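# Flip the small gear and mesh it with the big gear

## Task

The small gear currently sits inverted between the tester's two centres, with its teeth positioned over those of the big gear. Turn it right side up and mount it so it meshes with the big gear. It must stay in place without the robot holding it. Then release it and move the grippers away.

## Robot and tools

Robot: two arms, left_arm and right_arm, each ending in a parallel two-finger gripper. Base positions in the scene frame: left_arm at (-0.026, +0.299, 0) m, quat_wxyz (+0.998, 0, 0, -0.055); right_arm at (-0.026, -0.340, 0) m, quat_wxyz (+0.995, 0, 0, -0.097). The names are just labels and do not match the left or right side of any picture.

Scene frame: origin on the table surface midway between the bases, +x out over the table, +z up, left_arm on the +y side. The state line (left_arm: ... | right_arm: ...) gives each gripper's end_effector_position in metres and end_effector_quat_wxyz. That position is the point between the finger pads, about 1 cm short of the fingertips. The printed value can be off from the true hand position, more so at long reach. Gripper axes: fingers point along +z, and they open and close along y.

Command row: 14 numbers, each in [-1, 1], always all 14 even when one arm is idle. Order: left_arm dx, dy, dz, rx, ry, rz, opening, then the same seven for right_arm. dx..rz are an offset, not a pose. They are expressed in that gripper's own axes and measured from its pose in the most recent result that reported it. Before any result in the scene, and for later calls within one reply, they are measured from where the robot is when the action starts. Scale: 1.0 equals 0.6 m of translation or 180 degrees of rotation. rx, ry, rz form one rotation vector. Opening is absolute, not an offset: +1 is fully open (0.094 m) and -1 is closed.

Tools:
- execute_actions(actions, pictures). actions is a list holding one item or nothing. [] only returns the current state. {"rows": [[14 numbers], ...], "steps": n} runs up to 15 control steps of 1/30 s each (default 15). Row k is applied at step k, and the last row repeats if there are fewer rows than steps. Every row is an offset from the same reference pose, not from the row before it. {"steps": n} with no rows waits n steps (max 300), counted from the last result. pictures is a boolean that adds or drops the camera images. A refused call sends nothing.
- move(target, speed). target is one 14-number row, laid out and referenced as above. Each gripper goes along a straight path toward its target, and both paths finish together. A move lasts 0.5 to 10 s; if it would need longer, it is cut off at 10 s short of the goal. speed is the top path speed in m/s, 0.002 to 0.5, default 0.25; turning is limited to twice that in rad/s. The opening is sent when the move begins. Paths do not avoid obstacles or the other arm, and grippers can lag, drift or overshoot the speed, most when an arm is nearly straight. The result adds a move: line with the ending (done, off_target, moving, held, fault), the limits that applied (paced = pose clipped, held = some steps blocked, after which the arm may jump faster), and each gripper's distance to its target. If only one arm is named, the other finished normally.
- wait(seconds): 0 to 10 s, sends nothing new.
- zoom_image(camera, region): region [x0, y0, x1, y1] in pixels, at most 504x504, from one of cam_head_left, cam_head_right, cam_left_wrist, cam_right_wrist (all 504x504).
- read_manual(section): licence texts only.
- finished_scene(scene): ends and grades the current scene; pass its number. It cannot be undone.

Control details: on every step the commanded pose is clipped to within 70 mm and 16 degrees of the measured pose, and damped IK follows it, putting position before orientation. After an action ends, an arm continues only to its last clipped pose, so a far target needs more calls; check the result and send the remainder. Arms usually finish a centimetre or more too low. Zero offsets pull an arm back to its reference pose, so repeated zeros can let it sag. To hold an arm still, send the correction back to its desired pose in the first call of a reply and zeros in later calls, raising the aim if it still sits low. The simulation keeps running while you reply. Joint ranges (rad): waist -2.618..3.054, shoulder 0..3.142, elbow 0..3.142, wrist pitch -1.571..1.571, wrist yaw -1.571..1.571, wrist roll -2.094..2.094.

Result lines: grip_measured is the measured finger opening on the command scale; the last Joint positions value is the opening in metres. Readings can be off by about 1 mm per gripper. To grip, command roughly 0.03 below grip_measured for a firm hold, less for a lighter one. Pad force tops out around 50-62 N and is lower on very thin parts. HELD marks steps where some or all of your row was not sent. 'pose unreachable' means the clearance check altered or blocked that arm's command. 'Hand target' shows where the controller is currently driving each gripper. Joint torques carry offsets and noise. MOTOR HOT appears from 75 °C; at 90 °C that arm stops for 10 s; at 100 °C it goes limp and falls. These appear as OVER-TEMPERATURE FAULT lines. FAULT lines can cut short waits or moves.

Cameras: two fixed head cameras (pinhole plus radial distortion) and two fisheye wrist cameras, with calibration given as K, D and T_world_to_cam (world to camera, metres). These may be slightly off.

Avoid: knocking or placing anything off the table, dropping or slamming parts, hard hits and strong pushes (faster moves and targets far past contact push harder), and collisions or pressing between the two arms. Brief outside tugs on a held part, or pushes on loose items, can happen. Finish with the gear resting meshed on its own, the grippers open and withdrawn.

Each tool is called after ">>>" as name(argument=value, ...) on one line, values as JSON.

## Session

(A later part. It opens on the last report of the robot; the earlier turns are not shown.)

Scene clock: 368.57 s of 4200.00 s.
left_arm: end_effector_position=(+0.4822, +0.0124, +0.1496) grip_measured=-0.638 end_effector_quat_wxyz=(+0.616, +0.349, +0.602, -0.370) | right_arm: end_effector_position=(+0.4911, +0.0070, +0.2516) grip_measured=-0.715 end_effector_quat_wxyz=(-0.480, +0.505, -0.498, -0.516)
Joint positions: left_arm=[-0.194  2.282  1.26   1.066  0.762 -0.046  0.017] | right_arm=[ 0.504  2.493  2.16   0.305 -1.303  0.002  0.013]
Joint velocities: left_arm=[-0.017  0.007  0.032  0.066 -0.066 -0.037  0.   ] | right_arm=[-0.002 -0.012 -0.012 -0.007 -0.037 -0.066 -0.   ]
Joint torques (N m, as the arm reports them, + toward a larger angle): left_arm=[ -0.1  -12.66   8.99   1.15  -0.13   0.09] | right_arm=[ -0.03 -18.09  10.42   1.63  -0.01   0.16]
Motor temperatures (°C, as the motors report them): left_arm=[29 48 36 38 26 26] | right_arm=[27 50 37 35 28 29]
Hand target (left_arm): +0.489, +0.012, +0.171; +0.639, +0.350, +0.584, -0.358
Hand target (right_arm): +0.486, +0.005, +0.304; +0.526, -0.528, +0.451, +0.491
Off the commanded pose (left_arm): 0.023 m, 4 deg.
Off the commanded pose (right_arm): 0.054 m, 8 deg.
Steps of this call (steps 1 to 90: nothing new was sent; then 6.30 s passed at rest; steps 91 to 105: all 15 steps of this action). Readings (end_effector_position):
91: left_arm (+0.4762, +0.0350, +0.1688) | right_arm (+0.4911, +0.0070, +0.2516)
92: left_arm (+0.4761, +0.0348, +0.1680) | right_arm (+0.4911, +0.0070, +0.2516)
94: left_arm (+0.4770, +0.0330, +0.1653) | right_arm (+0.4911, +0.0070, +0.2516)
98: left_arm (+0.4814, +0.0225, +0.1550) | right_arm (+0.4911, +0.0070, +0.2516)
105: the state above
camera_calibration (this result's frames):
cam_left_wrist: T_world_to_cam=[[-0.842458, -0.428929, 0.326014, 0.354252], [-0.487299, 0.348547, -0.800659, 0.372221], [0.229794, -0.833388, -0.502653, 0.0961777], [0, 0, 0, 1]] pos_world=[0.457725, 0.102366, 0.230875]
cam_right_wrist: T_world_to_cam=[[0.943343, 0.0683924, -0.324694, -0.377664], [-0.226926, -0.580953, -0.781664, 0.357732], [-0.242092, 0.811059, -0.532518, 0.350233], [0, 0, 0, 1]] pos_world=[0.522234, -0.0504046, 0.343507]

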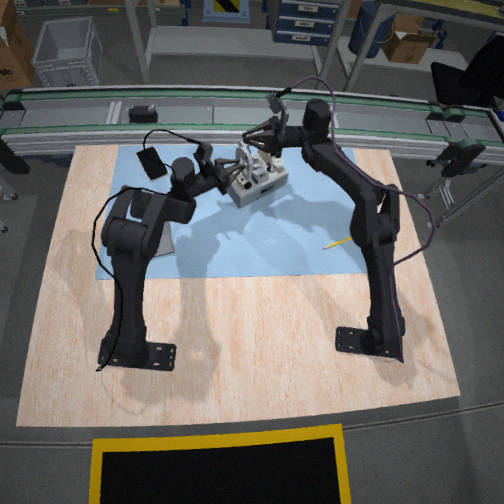

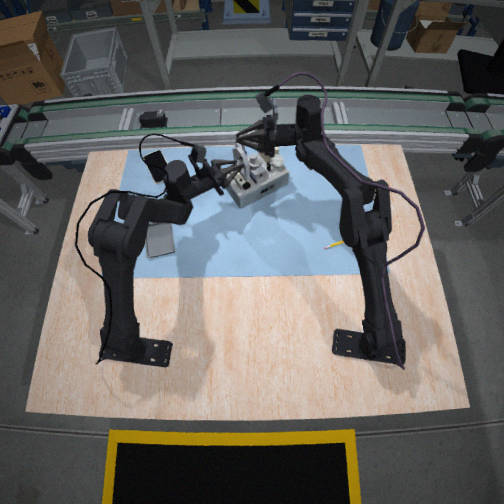

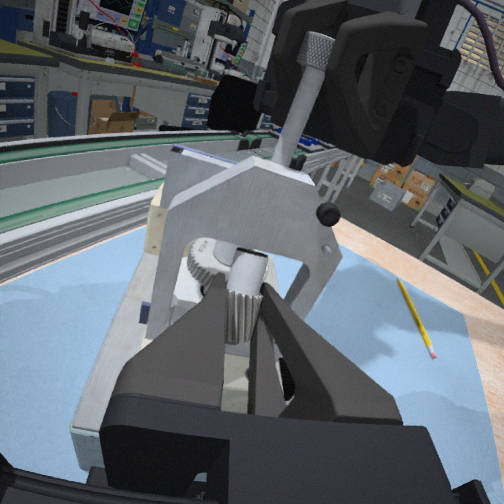

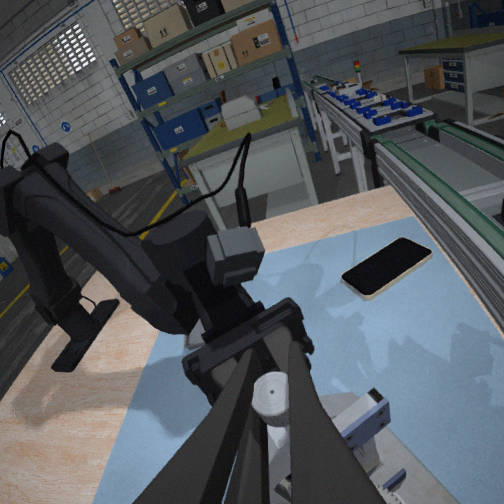

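>>> execute_actions(actions=[{"rows":[[-0.03,0,-0.01,0,-0.01,0.01,-0.67,-0.09,0.004,0,0,-0.014,-0.045,-0.78],[-0.03,0,-0.025,0,-0.01,0.01,-0.67,-0.09,0.004,0,0,-0.014,-0.045,-0.78],[-0.03,0,-0.04,0,-0.01,0.01,-0.67,-0.09,0.004,0,0,-0.014,-0.045,-0.78],[-0.03,0,-0.045,0,-0.01,0.01,-0.67,-0.09,0.004,0,0,-0.014,-0.045,-0.78],[-0.04,0,-0.045,0,-0.01,0.01,-0.67,-0.09,0.004,0,0,-0.014,-0.045,-0.78],[-0.055,0,-0.045,0,-0.01,0.01,-0.67,-0.09,0.004,0,0,-0.014,-0.045,-0.78],[-0.07,0,-0.045,0,-0.01,0.01,-0.67,-0.09,0.004,0,0,-0.014,-0.045,-0.78]]}], pictures=false)

>>> execute_actions(actions=[{"rows":[[-0.025,0,0.005,0,-0.01,0.008,-0.67,-0.09,0.004,0,0,-0.014,-0.045,-0.78],[-0.025,0,0.012,0,-0.01,0.008,-0.67,-0.09,0.004,0,0,-0.014,-0.045,-0.78],[-0.025,0,0.018,0,-0.01,0.008,-0.67,-0.09,0.004,0,0,-0.014,-0.045,-0.78],[-0.025,0,0.024,0,-0.01,0.008,-0.67,-0.09,0.004,0,0,-0.014,-0.045,-0.78],[-0.025,0,0.03,0,-0.01,0.008,-0.67,-0.09,0.004,0,0,-0.014,-0.045,-0.78],[-0.025,0,0.035,0,-0.01,0.008,-0.67,-0.09,0.004,0,0,-0.014,-0.045,-0.78],[-0.025,0,0.04,0,-0.01,0.008,-0.67,-0.09,0.004,0,0,-0.014,-0.045,-0.78],[-0.025,0,0.046,0,-0.01,0.008,-0.67,-0.09,0.004,0,0,-0.014,-0.045,-0.78]]}])

Scene clock: 391.20 s of 4200.00 s.
left_arm: end_effector_position=(+0.4719, +0.0378, +0.1788) grip_measured=-0.638 end_effector_quat_wxyz=(+0.625, +0.346, +0.598, -0.362) | right_arm: end_effector_position=(+0.4911, +0.0070, +0.2516) grip_measured=-0.715 end_effector_quat_wxyz=(-0.480, +0.505, -0.498, -0.516)
Joint positions: left_arm=[-0.149  2.164  1.177  1.051  0.791 -0.046  0.017] | right_arm=[ 0.504  2.493  2.16   0.305 -1.303  0.002  0.013]
Joint velocities: left_arm=[ 0.002 -0.007 -0.017 -0.037 -0.007 -0.037  0.   ] | right_arm=[-0.007 -0.007  0.002 -0.037 -0.037 -0.022 -0.001]
Joint torques (N m, as the arm reports them, + toward a larger angle): left_arm=[  0.3  -12.83   6.46   1.07   0.09  -0.02] | right_arm=[ -0.02 -18.07  10.42   1.64  -0.01   0.16]
Motor temperatures (°C, as the motors report them): left_arm=[29 49 37 39 26 26] | right_arm=[27 51 37 35 28 29]
Hand target (left_arm): +0.469, +0.037, +0.190; +0.631, +0.353, +0.587, -0.365
Hand target (right_arm): +0.486, +0.005, +0.304; +0.526, -0.528, +0.451, +0.491
Off the commanded pose (left_arm): 0.012 m, 2 deg.
Off the commanded pose (right_arm): 0.054 m, 8 deg.
Steps of this call (steps 1 to 90: nothing new was sent; then 19.13 s passed at rest; steps 91 to 105: all 15 steps of this action). Readings (end_effector_position):
91: left_arm (+0.4832, +0.0127, +0.1502) | right_arm (+0.4911, +0.0070, +0.2516)
92: left_arm (+0.4825, +0.0136, +0.1498) | right_arm (+0.4911, +0.0070, +0.2516)
94: left_arm (+0.4767, +0.0194, +0.1469) | right_arm (+0.4911, +0.0070, +0.2516)
98: left_arm (+0.4736, +0.0340, +0.1498) | right_arm (+0.4911, +0.0070, +0.2516)
105: the state above

Scene clock: 391.70 s of 4200.00 s.
left_arm: end_effector_position=(+0.4783, +0.0205, +0.1769) grip_measured=-0.638 end_effector_quat_wxyz=(+0.622, +0.348, +0.597, -0.367) | right_arm: end_effector_position=(+0.4911, +0.0070, +0.2516) grip_measured=-0.715 end_effector_quat_wxyz=(-0.480, +0.505, -0.498, -0.516)
Joint positions: left_arm=[-0.18   2.202  1.238  1.025  0.77  -0.048  0.017] | right_arm=[ 0.504  2.493  2.16   0.305 -1.303  0.002  0.013]
Joint velocities: left_arm=[ 0.007 -0.007  0.002 -0.022 -0.037  0.066 -0.001] | right_arm=[ 0.002  0.007 -0.007 -0.007 -0.051 -0.037  0.   ]
Joint torques (N m, as the arm reports them, + toward a larger angle): left_arm=[ -0.95 -11.66  10.19   1.11  -0.28  -0.04] | right_arm=[  0.   -18.08  10.41   1.63  -0.01   0.15]
Motor temperatures (°C, as the motors report them): left_arm=[29 49 37 39 26 26] | right_arm=[27 51 37 35 28 29]
Hand target (left_arm): +0.484, +0.015, +0.195; +0.639, +0.348, +0.583, -0.360
Hand target (right_arm): +0.486, +0.005, +0.304; +0.526, -0.528, +0.451, +0.491
Off the commanded pose (left_arm): 0.020 m, 3 deg.
Off the commanded pose (right_arm): 0.054 m, 8 deg.
Steps of this call (steps 1 to 15: all 15 steps of this action). Readings (end_effector_position):
1: left_arm (+0.4719, +0.0378, +0.1789) | right_arm (+0.4911, +0.0070, +0.2516)
2: left_arm (+0.4718, +0.0376, +0.1785) | right_arm (+0.4911, +0.0070, +0.2516)
4: left_arm (+0.4719, +0.0361, +0.1777) | right_arm (+0.4911, +0.0070, +0.2516)
8: left_arm (+0.4761, +0.0254, +0.1782) | right_arm (+0.4911, +0.0070, +0.2516)
15: the state above
camera_calibration (this result's frames):
cam_left_wrist: T_world_to_cam=[[-0.845057, -0.431677, 0.315489, 0.348652], [-0.47688, 0.34168, -0.809839, 0.38616], [0.241792, -0.834811, -0.494598, 0.110369], [0, 0, 0, 1]] pos_world=[0.452097, 0.110699, 0.25732]
cam_right_wrist: T_world_to_cam=[[0.943343, 0.0683924, -0.324694, -0.377664], [-0.226926, -0.580953, -0.781664, 0.357732], [-0.242092, 0.811059, -0.532518, 0.350233], [0, 0, 0, 1]] pos_world=[0.522234, -0.0504046, 0.343507]

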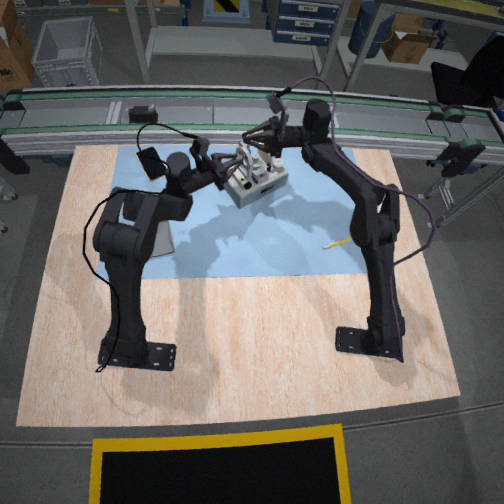

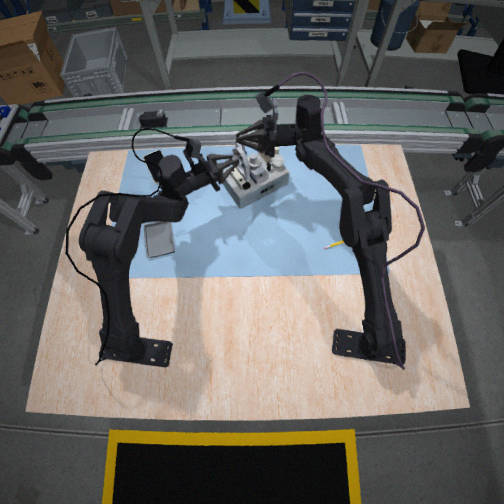

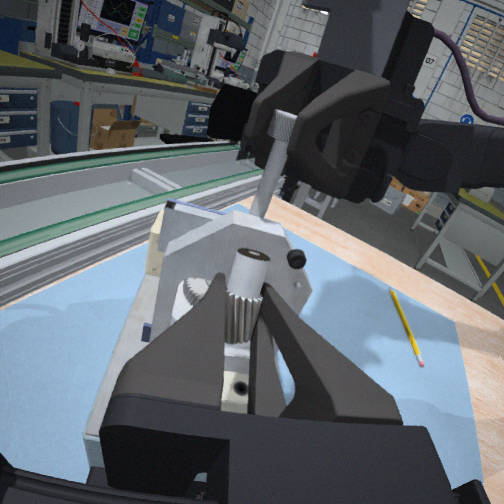

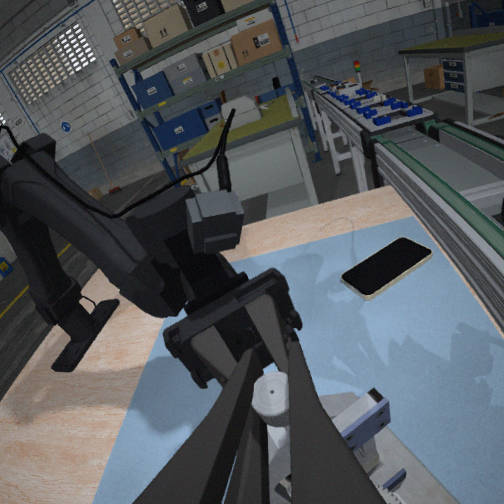

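Working. Push more, a bit lower.

>>> execute_actions(actions=[{"rows":[[-0.01,0.006,0.024,0,-0.01,0.008,-0.67,-0.09,0.004,0,0,-0.014,-0.045,-0.78]]}])

Scene clock: 394.80 s of 4200.00 s.
left_arm: end_effector_position=(+0.4821, +0.0171, +0.1715) grip_measured=-0.638 end_effector_quat_wxyz=(+0.624, +0.352, +0.592, -0.368) | right_arm: end_effector_position=(+0.4913, +0.0068, +0.2515) grip_measured=-0.715 end_effector_quat_wxyz=(-0.480, +0.505, -0.499, -0.516)
Joint positions: left_arm=[-0.183  2.237  1.263  1.045  0.775 -0.048  0.017] | right_arm=[ 0.503  2.493  2.16   0.304 -1.303  0.002  0.013]
Joint velocities: left_arm=[ 0.002 -0.002 -0.007  0.051 -0.051  0.007 -0.001] | right_arm=[-0.002  0.007 -0.002 -0.007 -0.037 -0.037 -0.   ]
Joint torques (N m, as the arm reports them, + toward a larger angle): left_arm=[ -1.58 -11.27   9.81   1.01  -0.26   0.01] | right_arm=[  0.   -18.08  10.41   1.63  -0.01   0.15]
Motor temperatures (°C, as the motors report them): left_arm=[29 48 37 39 26 26] | right_arm=[27 51 37 36 28 29]
Hand target (left_arm): +0.488, +0.010, +0.183; +0.636, +0.350, +0.583, -0.365
Hand target (right_arm): +0.486, +0.005, +0.304; +0.526, -0.528, +0.452, +0.491
Off the commanded pose (left_arm): 0.015 m, 2 deg.
Off the commanded pose (right_arm): 0.054 m, 9 deg.
Steps of this call (steps 1 to 78: nothing new was sent; steps 79 to 93: all 15 steps of this action). Readings (end_effector_position):
79: left_arm (+0.4786, +0.0201, +0.1759) | right_arm (+0.4911, +0.0070, +0.2516)
80: left_arm (+0.4797, +0.0190, +0.1749) | right_arm (+0.4911, +0.0070, +0.2515)
82: left_arm (+0.4816, +0.0170, +0.1725) | right_arm (+0.4911, +0.0070, +0.2515)
86: left_arm (+0.4821, +0.0171, +0.1715) | right_arm (+0.4913, +0.0068, +0.2515)
93: the state above
camera_calibration (this result's frames):
cam_left_wrist: T_world_to_cam=[[-0.851424, -0.424389, 0.308173, 0.356299], [-0.466178, 0.343124, -0.815441, 0.380592], [0.240323, -0.83795, -0.489985, 0.103957], [0, 0, 0, 1]] pos_world=[0.455802, 0.10773, 0.251486]
cam_right_wrist: T_world_to_cam=[[0.943133, 0.0679569, -0.325395, -0.377519], [-0.227715, -0.581048, -0.781364, 0.35789], [-0.242169, 0.811027, -0.532531, 0.350419], [0, 0, 0, 1]] pos_world=[0.522408, -0.0505934, 0.343408]

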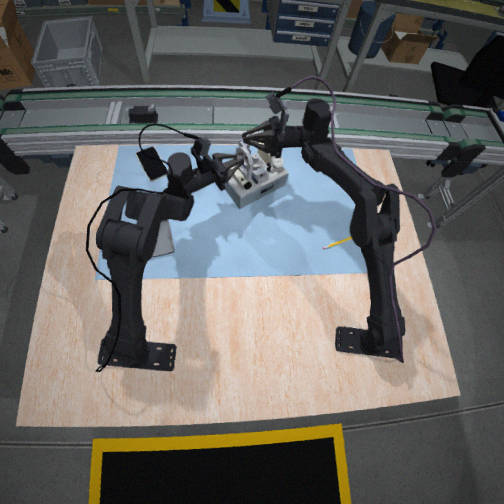

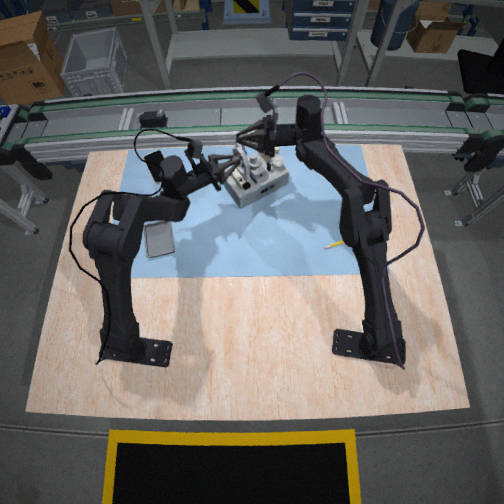

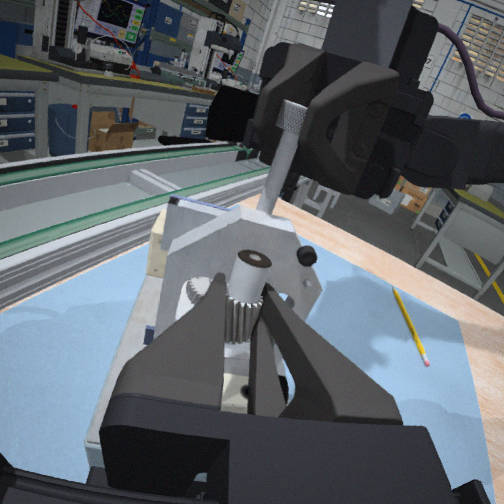

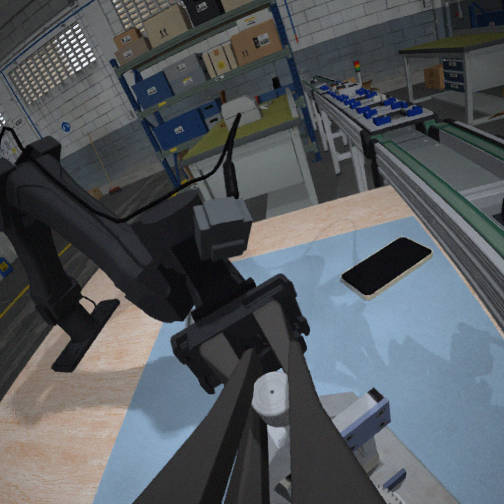

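>>> execute_actions(actions=[{"rows":[[-0.015,0.004,-0.006,0,-0.02,0.01,-0.67,-0.09,0.004,0,0,-0.014,-0.045,-0.78],[-0.01,0.004,-0.006,0,-0.02,0.01,-0.67,-0.09,0.004,0,0,-0.014,-0.045,-0.78],[-0.003,0.004,-0.006,0,-0.025,0.01,-0.67,-0.09,0.004,0,0,-0.014,-0.045,-0.78],[0.005,0.004,-0.006,0,-0.025,0.01,-0.67,-0.09,0.004,0,0,-0.014,-0.045,-0.78],[0.012,0.004,-0.006,0,-0.025,0.01,-0.67,-0.09,0.004,0,0,-0.014,-0.045,-0.78]]}])

Scene clock: 403.03 s of 4200.00 s.
left_arm: end_effector_position=(+0.4841, +0.0184, +0.1463) grip_measured=-0.638 end_effector_quat_wxyz=(+0.634, +0.344, +0.582, -0.376) | right_arm: end_effector_position=(+0.4913, +0.0068, +0.2515) grip_measured=-0.715 end_effector_quat_wxyz=(-0.480, +0.505, -0.499, -0.516)
Joint positions: left_arm=[-0.18   2.336  1.263  1.193  0.776 -0.086  0.017] | right_arm=[ 0.503  2.493  2.16   0.304 -1.303  0.002  0.013]
Joint velocities: left_arm=[ 0.012  0.012  0.002  0.081 -0.007 -0.022  0.001] | right_arm=[-0.007 -0.027 -0.007  0.007 -0.007  0.022  0.   ]
Joint torques (N m, as the arm reports them, + toward a larger angle): left_arm=[  0.55 -13.64   5.85   1.26   0.01  -0.06] | right_arm=[ -0.02 -18.07  10.44   1.63  -0.01   0.15]
Motor temperatures (°C, as the motors report them): left_arm=[29 48 38 39 26 26] | right_arm=[27 51 38 36 28 29]
Hand target (left_arm): +0.483, +0.021, +0.164; +0.652, +0.347, +0.562, -0.371
Hand target (right_arm): +0.486, +0.005, +0.304; +0.525, -0.528, +0.452, +0.491
Off the commanded pose (left_arm): 0.018 m, 3 deg.
Off the commanded pose (right_arm): 0.054 m, 8 deg.
Steps of this call (steps 1 to 90: nothing new was sent; then 4.73 s passed at rest; steps 91 to 105: all 15 steps of this action). Readings (end_effector_position):
91: left_arm (+0.4825, +0.0180, +0.1721) | right_arm (+0.4913, +0.0068, +0.2515)
92: left_arm (+0.4827, +0.0184, +0.1720) | right_arm (+0.4913, +0.0068, +0.2515)
94: left_arm (+0.4831, +0.0187, +0.1696) | right_arm (+0.4913, +0.0068, +0.2515)
98: left_arm (+0.4841, +0.0184, +0.1523) | right_arm (+0.4913, +0.0068, +0.2515)
105: the state above
camera_calibration (this result's frames):
cam_left_wrist: T_world_to_cam=[[-0.855665, -0.414435, 0.309969, 0.367946], [-0.454823, 0.316419, -0.832475, 0.357985], [0.246926, -0.853301, -0.459244, 0.0848279], [0, 0, 0, 1]] pos_world=[0.456712, 0.1116, 0.222919]
cam_right_wrist: T_world_to_cam=[[0.943133, 0.0679569, -0.325395, -0.377519], [-0.227715, -0.581048, -0.781364, 0.35789], [-0.242169, 0.811027, -0.532531, 0.350419], [0, 0, 0, 1]] pos_world=[0.522408, -0.0505934, 0.343408]

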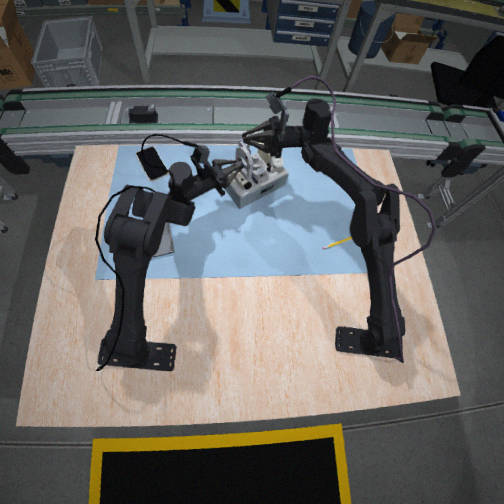

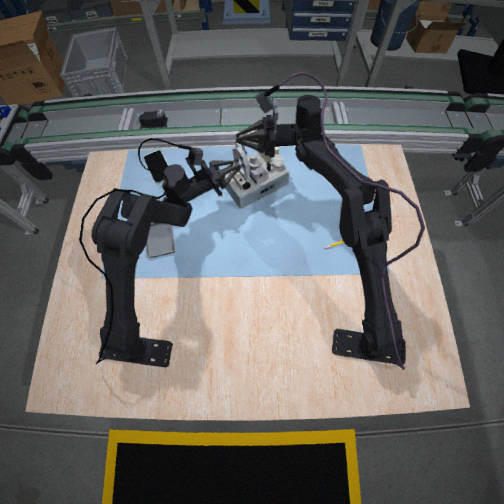

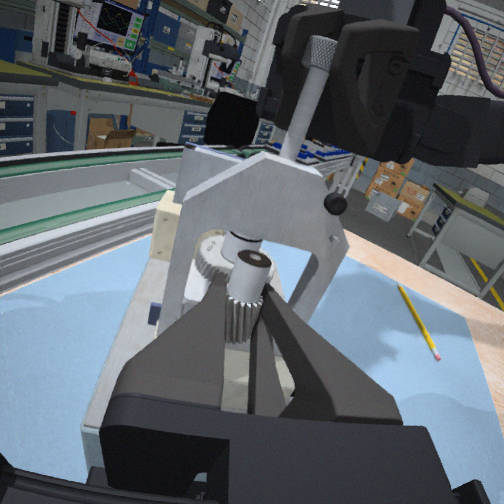

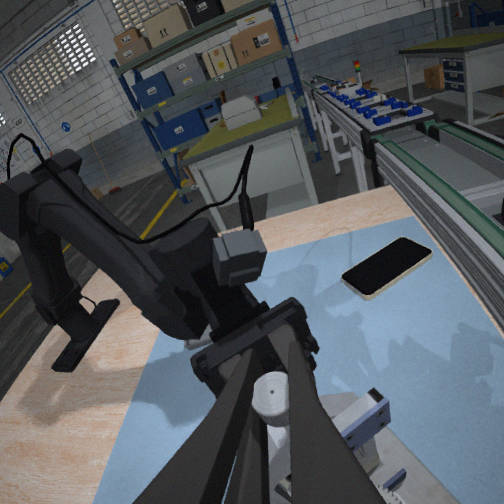

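>>> execute_actions(actions=[{"rows":[[-0.028,0,0.005,0,-0.012,0.008,-0.68,-0.09,0.004,0,0,-0.014,-0.045,-0.78],[-0.028,0,0.012,0,-0.012,0.008,-0.68,-0.09,0.004,0,0,-0.014,-0.045,-0.78],[-0.027,0,0.018,0,-0.012,0.008,-0.68,-0.09,0.004,0,0,-0.014,-0.045,-0.78],[-0.027,0.002,0.024,0,-0.012,0.008,-0.68,-0.09,0.004,0,0,-0.014,-0.045,-0.78],[-0.026,0.002,0.03,0,-0.012,0.008,-0.68,-0.09,0.004,0,0,-0.014,-0.045,-0.78],[-0.026,0.003,0.036,0,-0.012,0.008,-0.68,-0.09,0.004,0,0,-0.014,-0.045,-0.78]]}])

Scene clock: 411.17 s of 4200.00 s.
left_arm: end_effector_position=(+0.4886, +0.0034, +0.1468) grip_measured=-0.638 end_effector_quat_wxyz=(+0.632, +0.346, +0.579, -0.381) | right_arm: end_effector_position=(+0.4913, +0.0068, +0.2515) grip_measured=-0.715 end_effector_quat_wxyz=(-0.480, +0.505, -0.499, -0.516)
Joint positions: left_arm=[-0.206  2.364  1.318  1.17   0.761 -0.09   0.017] | right_arm=[ 0.503  2.493  2.16   0.304 -1.303  0.002  0.013]
Joint velocities: left_arm=[-0.012  0.002  0.012 -0.051  0.007 -0.022  0.   ] | right_arm=[-0.022 -0.002 -0.007  0.007  0.037 -0.007 -0.001]
Joint torques (N m, as the arm reports them, + toward a larger angle): left_arm=[ -0.32 -13.02   9.12   1.13  -0.24   0.  ] | right_arm=[ -0.02 -18.07  10.43   1.63  -0.01   0.16]
Motor temperatures (°C, as the motors report them): left_arm=[29 49 37 39 26 26] | right_arm=[27 52 38 36 28 29]
Hand target (left_arm): +0.495, +0.002, +0.164; +0.650, +0.344, +0.565, -0.374
Hand target (right_arm): +0.486, +0.005, +0.304; +0.525, -0.528, +0.452, +0.491
Off the commanded pose (left_arm): 0.018 m, 3 deg.
Off the commanded pose (right_arm): 0.054 m, 8 deg.
Steps of this call (steps 1 to 90: nothing new was sent; then 4.63 s passed at rest; steps 91 to 105: all 15 steps of this action). Readings (end_effector_position):
91: left_arm (+0.4837, +0.0185, +0.1493) | right_arm (+0.4913, +0.0068, +0.2515)
92: left_arm (+0.4837, +0.0185, +0.1492) | right_arm (+0.4913, +0.0068, +0.2515)
94: left_arm (+0.4840, +0.0175, +0.1489) | right_arm (+0.4913, +0.0068, +0.2515)
98: left_arm (+0.4886, +0.0087, +0.1488) | right_arm (+0.4913, +0.0068, +0.2515)
105: the state above
camera_calibration (this result's frames):
cam_left_wrist: T_world_to_cam=[[-0.860114, -0.402932, 0.31281, 0.36714], [-0.451911, 0.317465, -0.833662, 0.363935], [0.236603, -0.858406, -0.455146, 0.0755749], [0, 0, 0, 1]] pos_world=[0.462367, 0.0972697, 0.222951]
cam_right_wrist: T_world_to_cam=[[0.943133, 0.0679569, -0.325395, -0.377519], [-0.227715, -0.581048, -0.781364, 0.35789], [-0.242169, 0.811027, -0.532531, 0.350419], [0, 0, 0, 1]] pos_world=[0.522408, -0.0505934, 0.343408]

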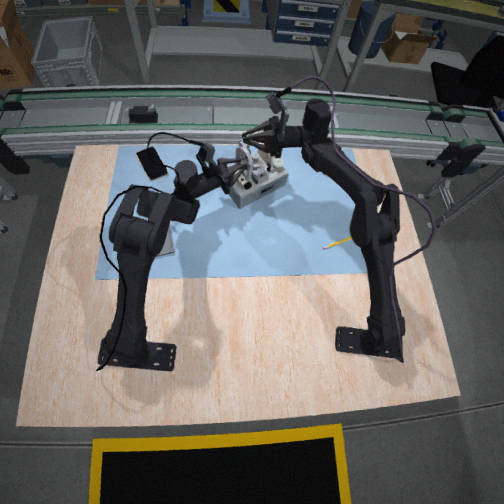

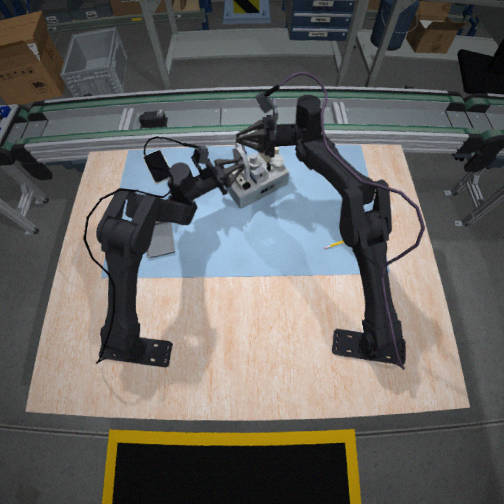

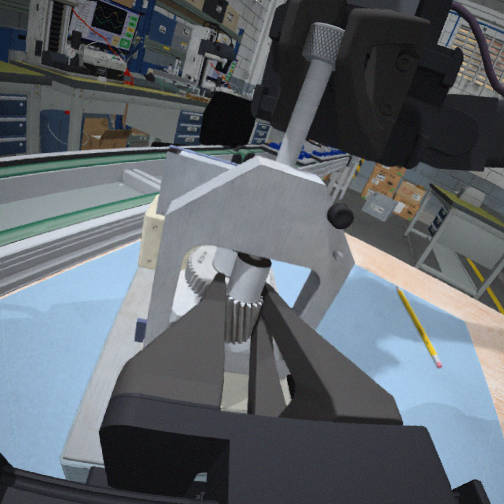

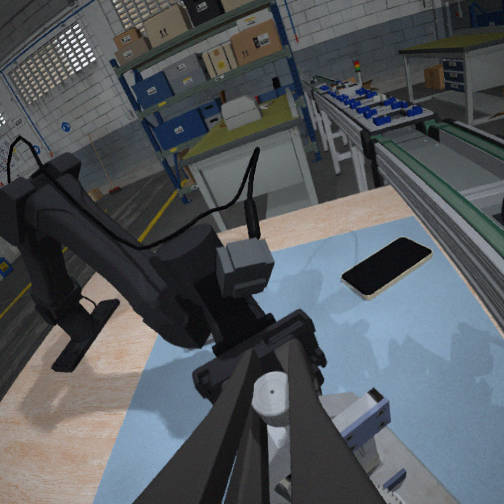

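>>> execute_actions(actions=[{"rows":[[-0.026,0.007,0.015,0,-0.01,0.008,-0.68,-0.09,0.004,0,0,-0.014,-0.045,-0.78],[-0.025,0.007,0.02,0,-0.01,0.008,-0.68,-0.09,0.004,0,0,-0.014,-0.045,-0.78],[-0.024,0.007,0.025,0,-0.01,0.008,-0.68,-0.09,0.004,0,0,-0.014,-0.045,-0.78],[-0.024,0.007,0.03,0,-0.01,0.008,-0.68,-0.09,0.004,0,0,-0.014,-0.045,-0.78],[-0.023,0.007,0.035,0,-0.01,0.008,-0.68,-0.09,0.004,0,0,-0.014,-0.045,-0.78],[-0.023,0.007,0.04,0,-0.01,0.008,-0.68,-0.09,0.004,0,0,-0.014,-0.045,-0.78],[-0.023,0.007,0.044,0,-0.01,0.008,-0.68,-0.09,0.004,0,0,-0.014,-0.045,-0.78]]}], pictures=false)

>>> wait(seconds=0.5)

Scene clock: 419.40 s of 4200.00 s.
left_arm: end_effector_position=(+0.5028, -0.0060, +0.1480) grip_measured=-0.638 end_effector_quat_wxyz=(+0.637, +0.341, +0.580, -0.377) | right_arm: end_effector_position=(+0.4913, +0.0068, +0.2514) grip_measured=-0.715 end_effector_quat_wxyz=(-0.480, +0.505, -0.499, -0.516)
Joint positions: left_arm=[-0.219  2.404  1.402  1.131  0.734 -0.09   0.017] | right_arm=[ 0.503  2.493  2.16   0.304 -1.303  0.002  0.013]
Joint velocities: left_arm=[ 0.002 -0.002  0.002 -0.095 -0.051 -0.022 -0.001] | right_arm=[-0.012  0.002 -0.002  0.022 -0.066 -0.051 -0.001]
Joint torques (N m, as the arm reports them, + toward a larger angle): left_arm=[ -1.53 -13.06   9.8    0.93  -0.07   0.  ] | right_arm=[  0.1  -17.99  10.43   1.63   0.03   0.14]
Motor temperatures (°C, as the motors report them): left_arm=[29 49 37 39 26 26] | right_arm=[27 52 38 36 28 29]
Hand target (left_arm): +0.503, -0.016, +0.163; +0.646, +0.347, +0.565, -0.378
Hand target (right_arm): +0.486, +0.005, +0.304; +0.525, -0.528, +0.452, +0.491
Off the commanded pose (left_arm): 0.018 m, 2 deg.
Off the commanded pose (right_arm): 0.054 m, 9 deg.
Steps of this call (steps 1 to 90: nothing new was sent; then 4.73 s passed at rest; steps 91 to 105: all 15 steps of this action). Readings (end_effector_position):
91: left_arm (+0.4892, +0.0034, +0.1461) | right_arm (+0.4913, +0.0068, +0.2515)
92: left_arm (+0.4902, +0.0031, +0.1463) | right_arm (+0.4913, +0.0068, +0.2515)
94: left_arm (+0.4931, +0.0011, +0.1471) | right_arm (+0.4913, +0.0068, +0.2515)
98: left_arm (+0.4984, -0.0058, +0.1477) | right_arm (+0.4913, +0.0068, +0.2515)
105: the state above

Scene clock: 419.90 s of 4200.00 s.
left_arm: end_effector_position=(+0.5030, -0.0059, +0.1480) grip_measured=-0.638 end_effector_quat_wxyz=(+0.637, +0.340, +0.580, -0.377) | right_arm: end_effector_position=(+0.4913, +0.0068, +0.2514) grip_measured=-0.715 end_effector_quat_wxyz=(-0.480, +0.505, -0.499, -0.516)
Joint positions: left_arm=[-0.219  2.404  1.402  1.131  0.733 -0.09   0.017] | right_arm=[ 0.503  2.493  2.16   0.304 -1.303  0.002  0.013]
Joint velocities: left_arm=[ 0.012  0.007 -0.012 -0.007 -0.051 -0.037  0.001] | right_arm=[-0.002 -0.007  0.002 -0.007 -0.007  0.037  0.   ]
Joint torques (N m, as the arm reports them, + toward a larger angle): left_arm=[ -1.67 -12.9    9.38   0.95  -0.06   0.01] | right_arm=[ -0.02 -18.06  10.44   1.64  -0.01   0.16]
Motor temperatures (°C, as the motors report them): left_arm=[29 49 37 39 26 26] | right_arm=[27 52 38 36 28 29]
Hand target (left_arm): +0.504, -0.016, +0.163; +0.646, +0.347, +0.565, -0.378
Hand target (right_arm): +0.486, +0.005, +0.304; +0.525, -0.528, +0.452, +0.491
Off the commanded pose (left_arm): 0.018 m, 2 deg.
Off the commanded pose (right_arm): 0.054 m, 9 deg.
Steps of this call (steps 1 to 15: nothing new was sent). Readings (end_effector_position):
1: left_arm (+0.5029, -0.0060, +0.1480) | right_arm (+0.4913, +0.0068, +0.2514)
2: left_arm (+0.5030, -0.0059, +0.1480) | right_arm (+0.4913, +0.0068, +0.2514)
4: left_arm (+0.5030, -0.0059, +0.1480) | right_arm (+0.4913, +0.0068, +0.2514)
8: left_arm (+0.5030, -0.0059, +0.1480) | right_arm (+0.4913, +0.0068, +0.2514)
15: the state above
camera_calibration (this result's frames):
cam_left_wrist: T_world_to_cam=[[-0.855182, -0.413717, 0.312254, 0.372989], [-0.453973, 0.307107, -0.836417, 0.375807], [0.250144, -0.857043, -0.450449, 0.0572387], [0, 0, 0, 1]] pos_world=[0.475262, 0.087955, 0.223647]
cam_right_wrist: T_world_to_cam=[[0.943015, 0.0679191, -0.325746, -0.377386], [-0.227999, -0.581139, -0.781213, 0.357956], [-0.242363, 0.810965, -0.532537, 0.350492], [0, 0, 0, 1]] pos_world=[0.52244, -0.0505831, 0.343359]

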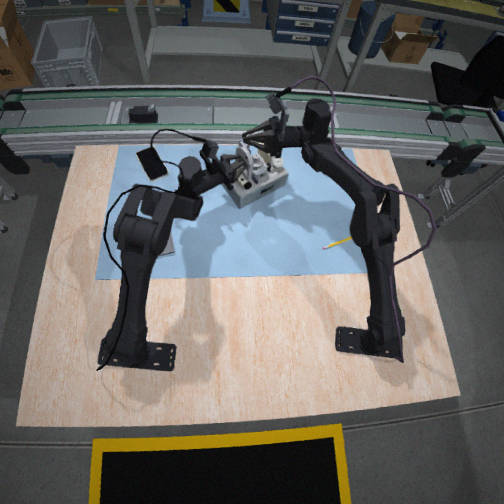

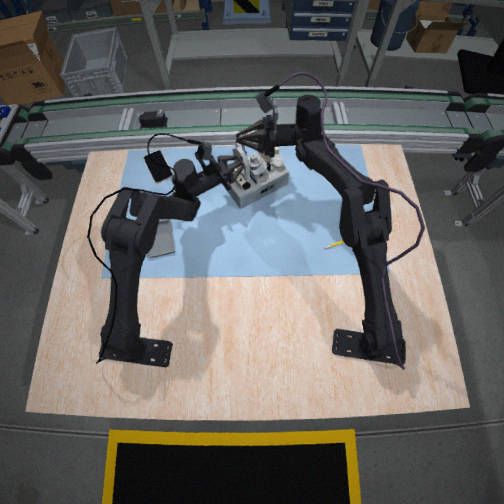

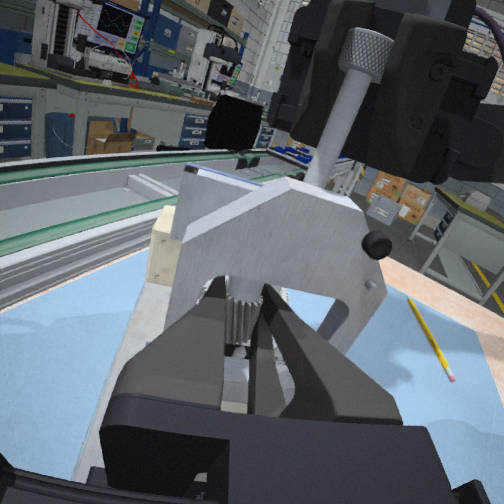

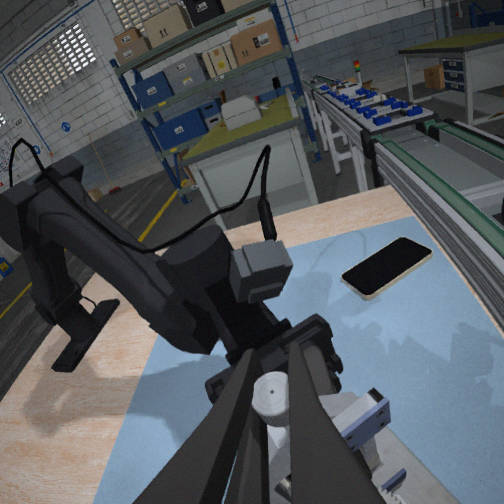

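>>> execute_actions(actions=[{"rows":[[-0.024,-0.014,0.02,0,-0.008,0.006,-0.68,-0.09,0.004,0,0,-0.014,-0.045,-0.78],[-0.024,-0.02,0.025,0,-0.008,0.006,-0.68,-0.09,0.004,0,0,-0.014,-0.045,-0.78]]}])

Scene clock: 425.57 s of 4200.00 s.
left_arm: end_effector_position=(+0.5045, -0.0092, +0.1483) grip_measured=-0.638 end_effector_quat_wxyz=(+0.641, +0.333, +0.583, -0.372) | right_arm: end_effector_position=(+0.4913, +0.0068, +0.2514) grip_measured=-0.715 end_effector_quat_wxyz=(-0.480, +0.505, -0.499, -0.516)
Joint positions: left_arm=[-0.231  2.404  1.402  1.13   0.7   -0.09   0.017] | right_arm=[ 0.503  2.493  2.16   0.304 -1.303  0.002  0.013]
Joint velocities: left_arm=[-0.012  0.007 -0.002 -0.051  0.007 -0.007 -0.   ] | right_arm=[-0.022  0.002  0.007  0.007 -0.007  0.037 -0.001]
Joint torques (N m, as the arm reports them, + toward a larger angle): left_arm=[ -2.56 -14.09   7.49   1.02  -0.14   0.04] | right_arm=[ -0.03 -18.07  10.45   1.63  -0.01   0.16]
Motor temperatures (°C, as the motors report them): left_arm=[29 49 38 39 26 26] | right_arm=[27 52 38 36 28 29]
Hand target (left_arm): +0.499, -0.023, +0.164; +0.647, +0.341, +0.569, -0.376
Hand target (right_arm): +0.486, +0.005, +0.304; +0.525, -0.528, +0.452, +0.491
Off the commanded pose (left_arm): 0.022 m, 2 deg.
Off the commanded pose (right_arm): 0.054 m, 8 deg.
Steps of this call (steps 1 to 90: nothing new was sent; then 2.17 s passed at rest; steps 91 to 105: all 15 steps of this action). Readings (end_effector_position):
91: left_arm (+0.5030, -0.0062, +0.1480) | right_arm (+0.4913, +0.0068, +0.2514)
92: left_arm (+0.5031, -0.0066, +0.1481) | right_arm (+0.4913, +0.0068, +0.2514)
94: left_arm (+0.5036, -0.0081, +0.1483) | right_arm (+0.4913, +0.0068, +0.2514)
98: left_arm (+0.5045, -0.0091, +0.1483) | right_arm (+0.4913, +0.0068, +0.2514)
105: the state above
camera_calibration (this result's frames):
cam_left_wrist: T_world_to_cam=[[-0.845784, -0.430167, 0.315605, 0.367333], [-0.461959, 0.294515, -0.836573, 0.381704], [0.266915, -0.853356, -0.447816, 0.0453404], [0, 0, 0, 1]] pos_world=[0.474914, 0.0842881, 0.223695]
cam_right_wrist: T_world_to_cam=[[0.943015, 0.0679191, -0.325746, -0.377386], [-0.227999, -0.581139, -0.781213, 0.357956], [-0.242363, 0.810965, -0.532537, 0.350492], [0, 0, 0, 1]] pos_world=[0.52244, -0.0505831, 0.343359]

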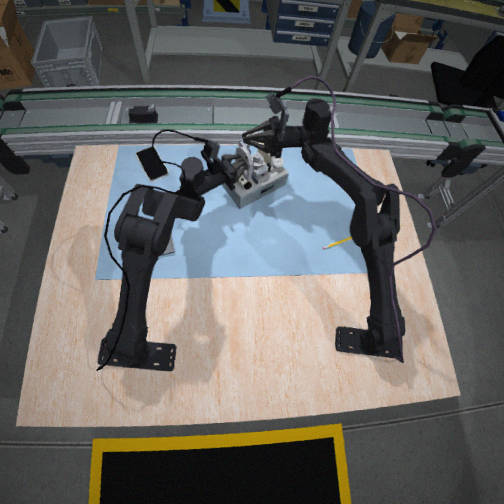

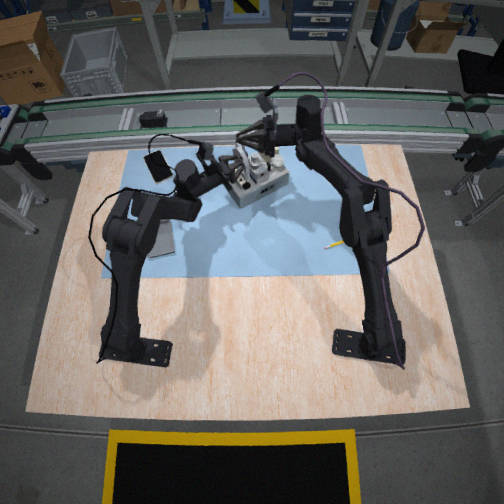

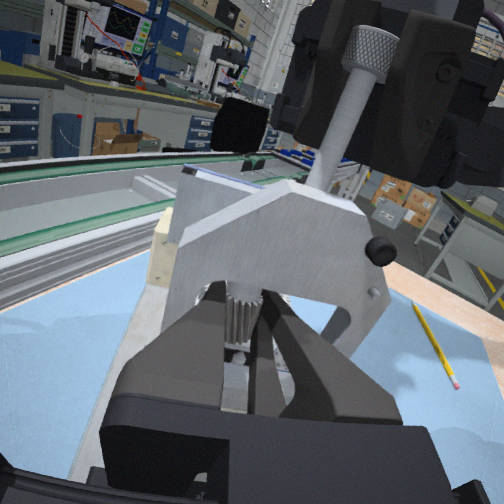

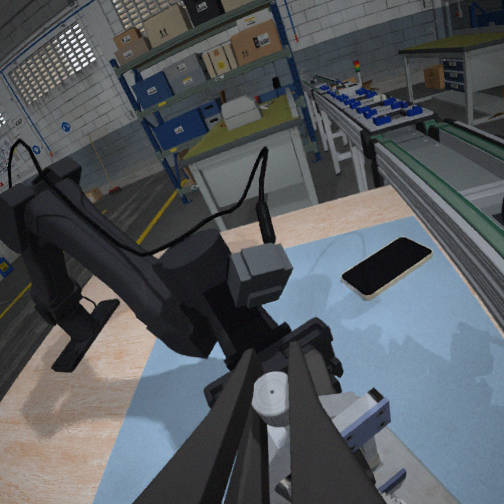

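>>> execute_actions(actions=[{"rows":[[-0.025,-0.032,0.016,0.022,-0.008,0.006,-0.68,-0.09,0.004,0,0,-0.014,-0.045,-0.78]]}])

>>> zoom_image(camera="cam_left_wrist", region=[170,250,330,410])

Scene clock: 433.67 s of 4200.00 s.
left_arm: end_effector_position=(+0.5019, -0.0107, +0.1481) grip_measured=-0.638 end_effector_quat_wxyz=(+0.637, +0.338, +0.581, -0.377) | right_arm: end_effector_position=(+0.4913, +0.0068, +0.2514) grip_measured=-0.715 end_effector_quat_wxyz=(-0.480, +0.505, -0.499, -0.516)
Joint positions: left_arm=[-0.231  2.404  1.402  1.13   0.717 -0.09   0.017] | right_arm=[ 0.503  2.493  2.16   0.304 -1.303  0.002  0.013]
Joint velocities: left_arm=[-0.017 -0.007 -0.012 -0.081 -0.037  0.007  0.   ] | right_arm=[ 0.002 -0.007  0.002 -0.022 -0.037 -0.022 -0.001]
Joint torques (N m, as the arm reports them, + toward a larger angle): left_arm=[ -2.46 -13.8    7.88   1.07   0.22  -0.04] | right_arm=[ -0.01 -18.05  10.45   1.63  -0.01   0.16]
Motor temperatures (°C, as the motors report them): left_arm=[29 51 37 39 26 26] | right_arm=[27 53 38 36 28 29]
Hand target (left_arm): +0.492, -0.025, +0.164; +0.639, +0.356, +0.559, -0.390
Hand target (right_arm): +0.486, +0.005, +0.304; +0.525, -0.528, +0.452, +0.491
Off the commanded pose (left_arm): 0.024 m, 4 deg.
Off the commanded pose (right_arm): 0.054 m, 8 deg.
Steps of this call (steps 1 to 90: nothing new was sent; then 4.60 s passed at rest; steps 91 to 105: all 15 steps of this action). Readings (end_effector_position):
91: left_arm (+0.5042, -0.0094, +0.1483) | right_arm (+0.4913, +0.0068, +0.2514)
92: left_arm (+0.5039, -0.0096, +0.1483) | right_arm (+0.4913, +0.0068, +0.2514)
94: left_arm (+0.5035, -0.0098, +0.1483) | right_arm (+0.4913, +0.0068, +0.2514)
98: left_arm (+0.5027, -0.0103, +0.1482) | right_arm (+0.4913, +0.0068, +0.2514)
105: the state above
camera_calibration (this result's frames):
cam_left_wrist: T_world_to_cam=[[-0.853058, -0.416661, 0.314144, 0.368599], [-0.456381, 0.303848, -0.836297, 0.378006], [0.253001, -0.856779, -0.449355, 0.0518146], [0, 0, 0, 1]] pos_world=[0.473842, 0.0831181, 0.223616]
cam_right_wrist: T_world_to_cam=[[0.943015, 0.0679191, -0.325746, -0.377386], [-0.227999, -0.581139, -0.781213, 0.357956], [-0.242363, 0.810965, -0.532537, 0.350492], [0, 0, 0, 1]] pos_world=[0.52244, -0.0505831, 0.343359]

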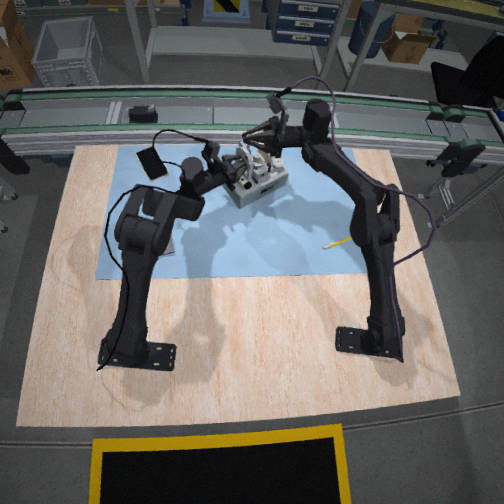

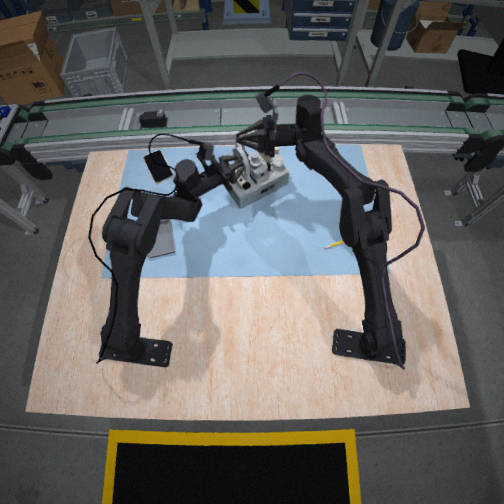

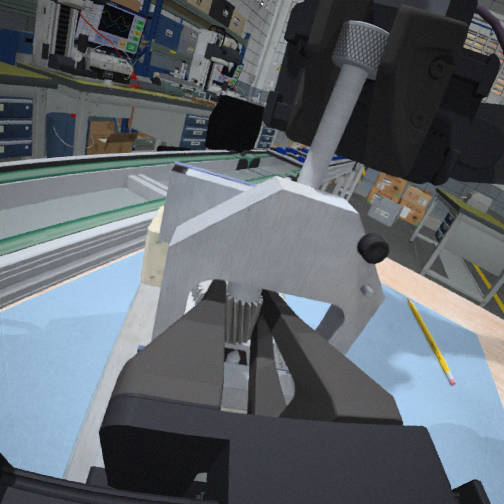

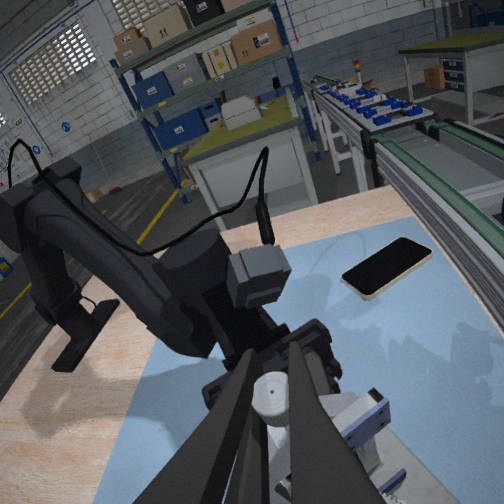

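Region (170, 250, 330, 410) of cam_left_wrist's 504x504 image, scaled by 3.150, with more detail than that image has.

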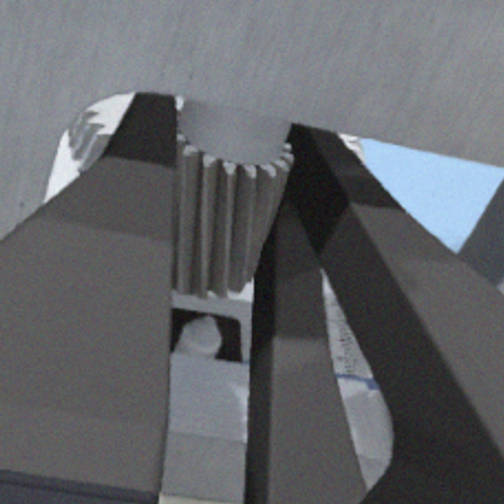

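>>> execute_actions(actions=[])

Scene clock: 453.37 s of 4200.00 s.
left_arm: end_effector_position=(+0.5013, -0.0110, +0.1480) grip_measured=-0.638 end_effector_quat_wxyz=(+0.637, +0.340, +0.580, -0.378) | right_arm: end_effector_position=(+0.4913, +0.0068, +0.2514) grip_measured=-0.715 end_effector_quat_wxyz=(-0.480, +0.505, -0.499, -0.516)
Joint positions: left_arm=[-0.231  2.404  1.402  1.13   0.72  -0.09   0.017] | right_arm=[ 0.503  2.493  2.16   0.304 -1.303  0.002  0.013]
Joint velocities: left_arm=[-0.017  0.002  0.007 -0.022  0.051  0.037 -0.001] | right_arm=[-0.007 -0.002  0.007 -0.007 -0.022  0.007 -0.   ]
Joint torques (N m, as the arm reports them, + toward a larger angle): left_arm=[ -2.58 -13.82   7.75   1.02   0.18  -0.06] | right_arm=[ -0.01 -18.04  10.43   1.64  -0.01   0.16]
Motor temperatures (°C, as the motors report them): left_arm=[29 52 37 39 26 26] | right_arm=[27 54 39 36 28 29]
Hand target (left_arm): +0.492, -0.025, +0.164; +0.639, +0.356, +0.559, -0.390
Hand target (right_arm): +0.486, +0.005, +0.304; +0.525, -0.528, +0.452, +0.491
Off the commanded pose (left_arm): 0.024 m, 3 deg.
Off the commanded pose (right_arm): 0.054 m, 8 deg.
Steps of this call (steps 1 to 90: nothing new was sent; then 16.70 s passed at rest). Readings (end_effector_position):
1: left_arm (+0.5018, -0.0108, +0.1481) | right_arm (+0.4913, +0.0068, +0.2514)
2: left_arm (+0.5018, -0.0108, +0.1481) | right_arm (+0.4913, +0.0068, +0.2514)
4: left_arm (+0.5016, -0.0109, +0.1481) | right_arm (+0.4913, +0.0068, +0.2514)
8: left_arm (+0.5015, -0.0109, +0.1481) | right_arm (+0.4913, +0.0068, +0.2514)
90: the state above
camera_calibration (this result's frames):
cam_left_wrist: T_world_to_cam=[[-0.854518, -0.413883, 0.313847, 0.368844], [-0.45522, 0.305745, -0.836238, 0.377243], [0.250148, -0.85745, -0.449672, 0.0531378], [0, 0, 0, 1]] pos_world=[0.47362, 0.082881, 0.223599]
cam_right_wrist: T_world_to_cam=[[0.943015, 0.0679191, -0.325746, -0.377386], [-0.227999, -0.581139, -0.781213, 0.357956], [-0.242363, 0.810965, -0.532537, 0.350492], [0, 0, 0, 1]] pos_world=[0.52244, -0.0505831, 0.343359]

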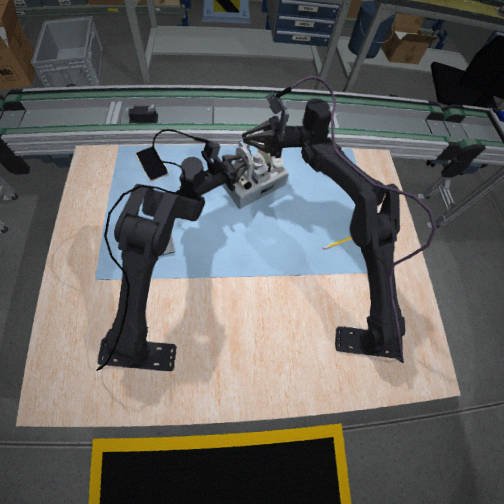

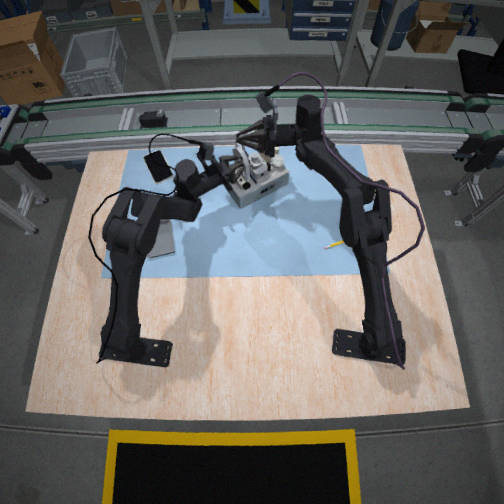

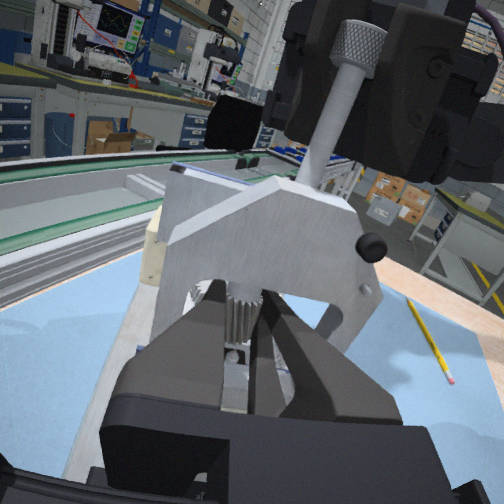

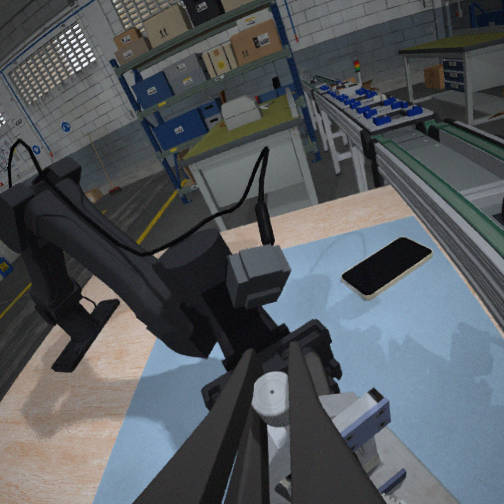

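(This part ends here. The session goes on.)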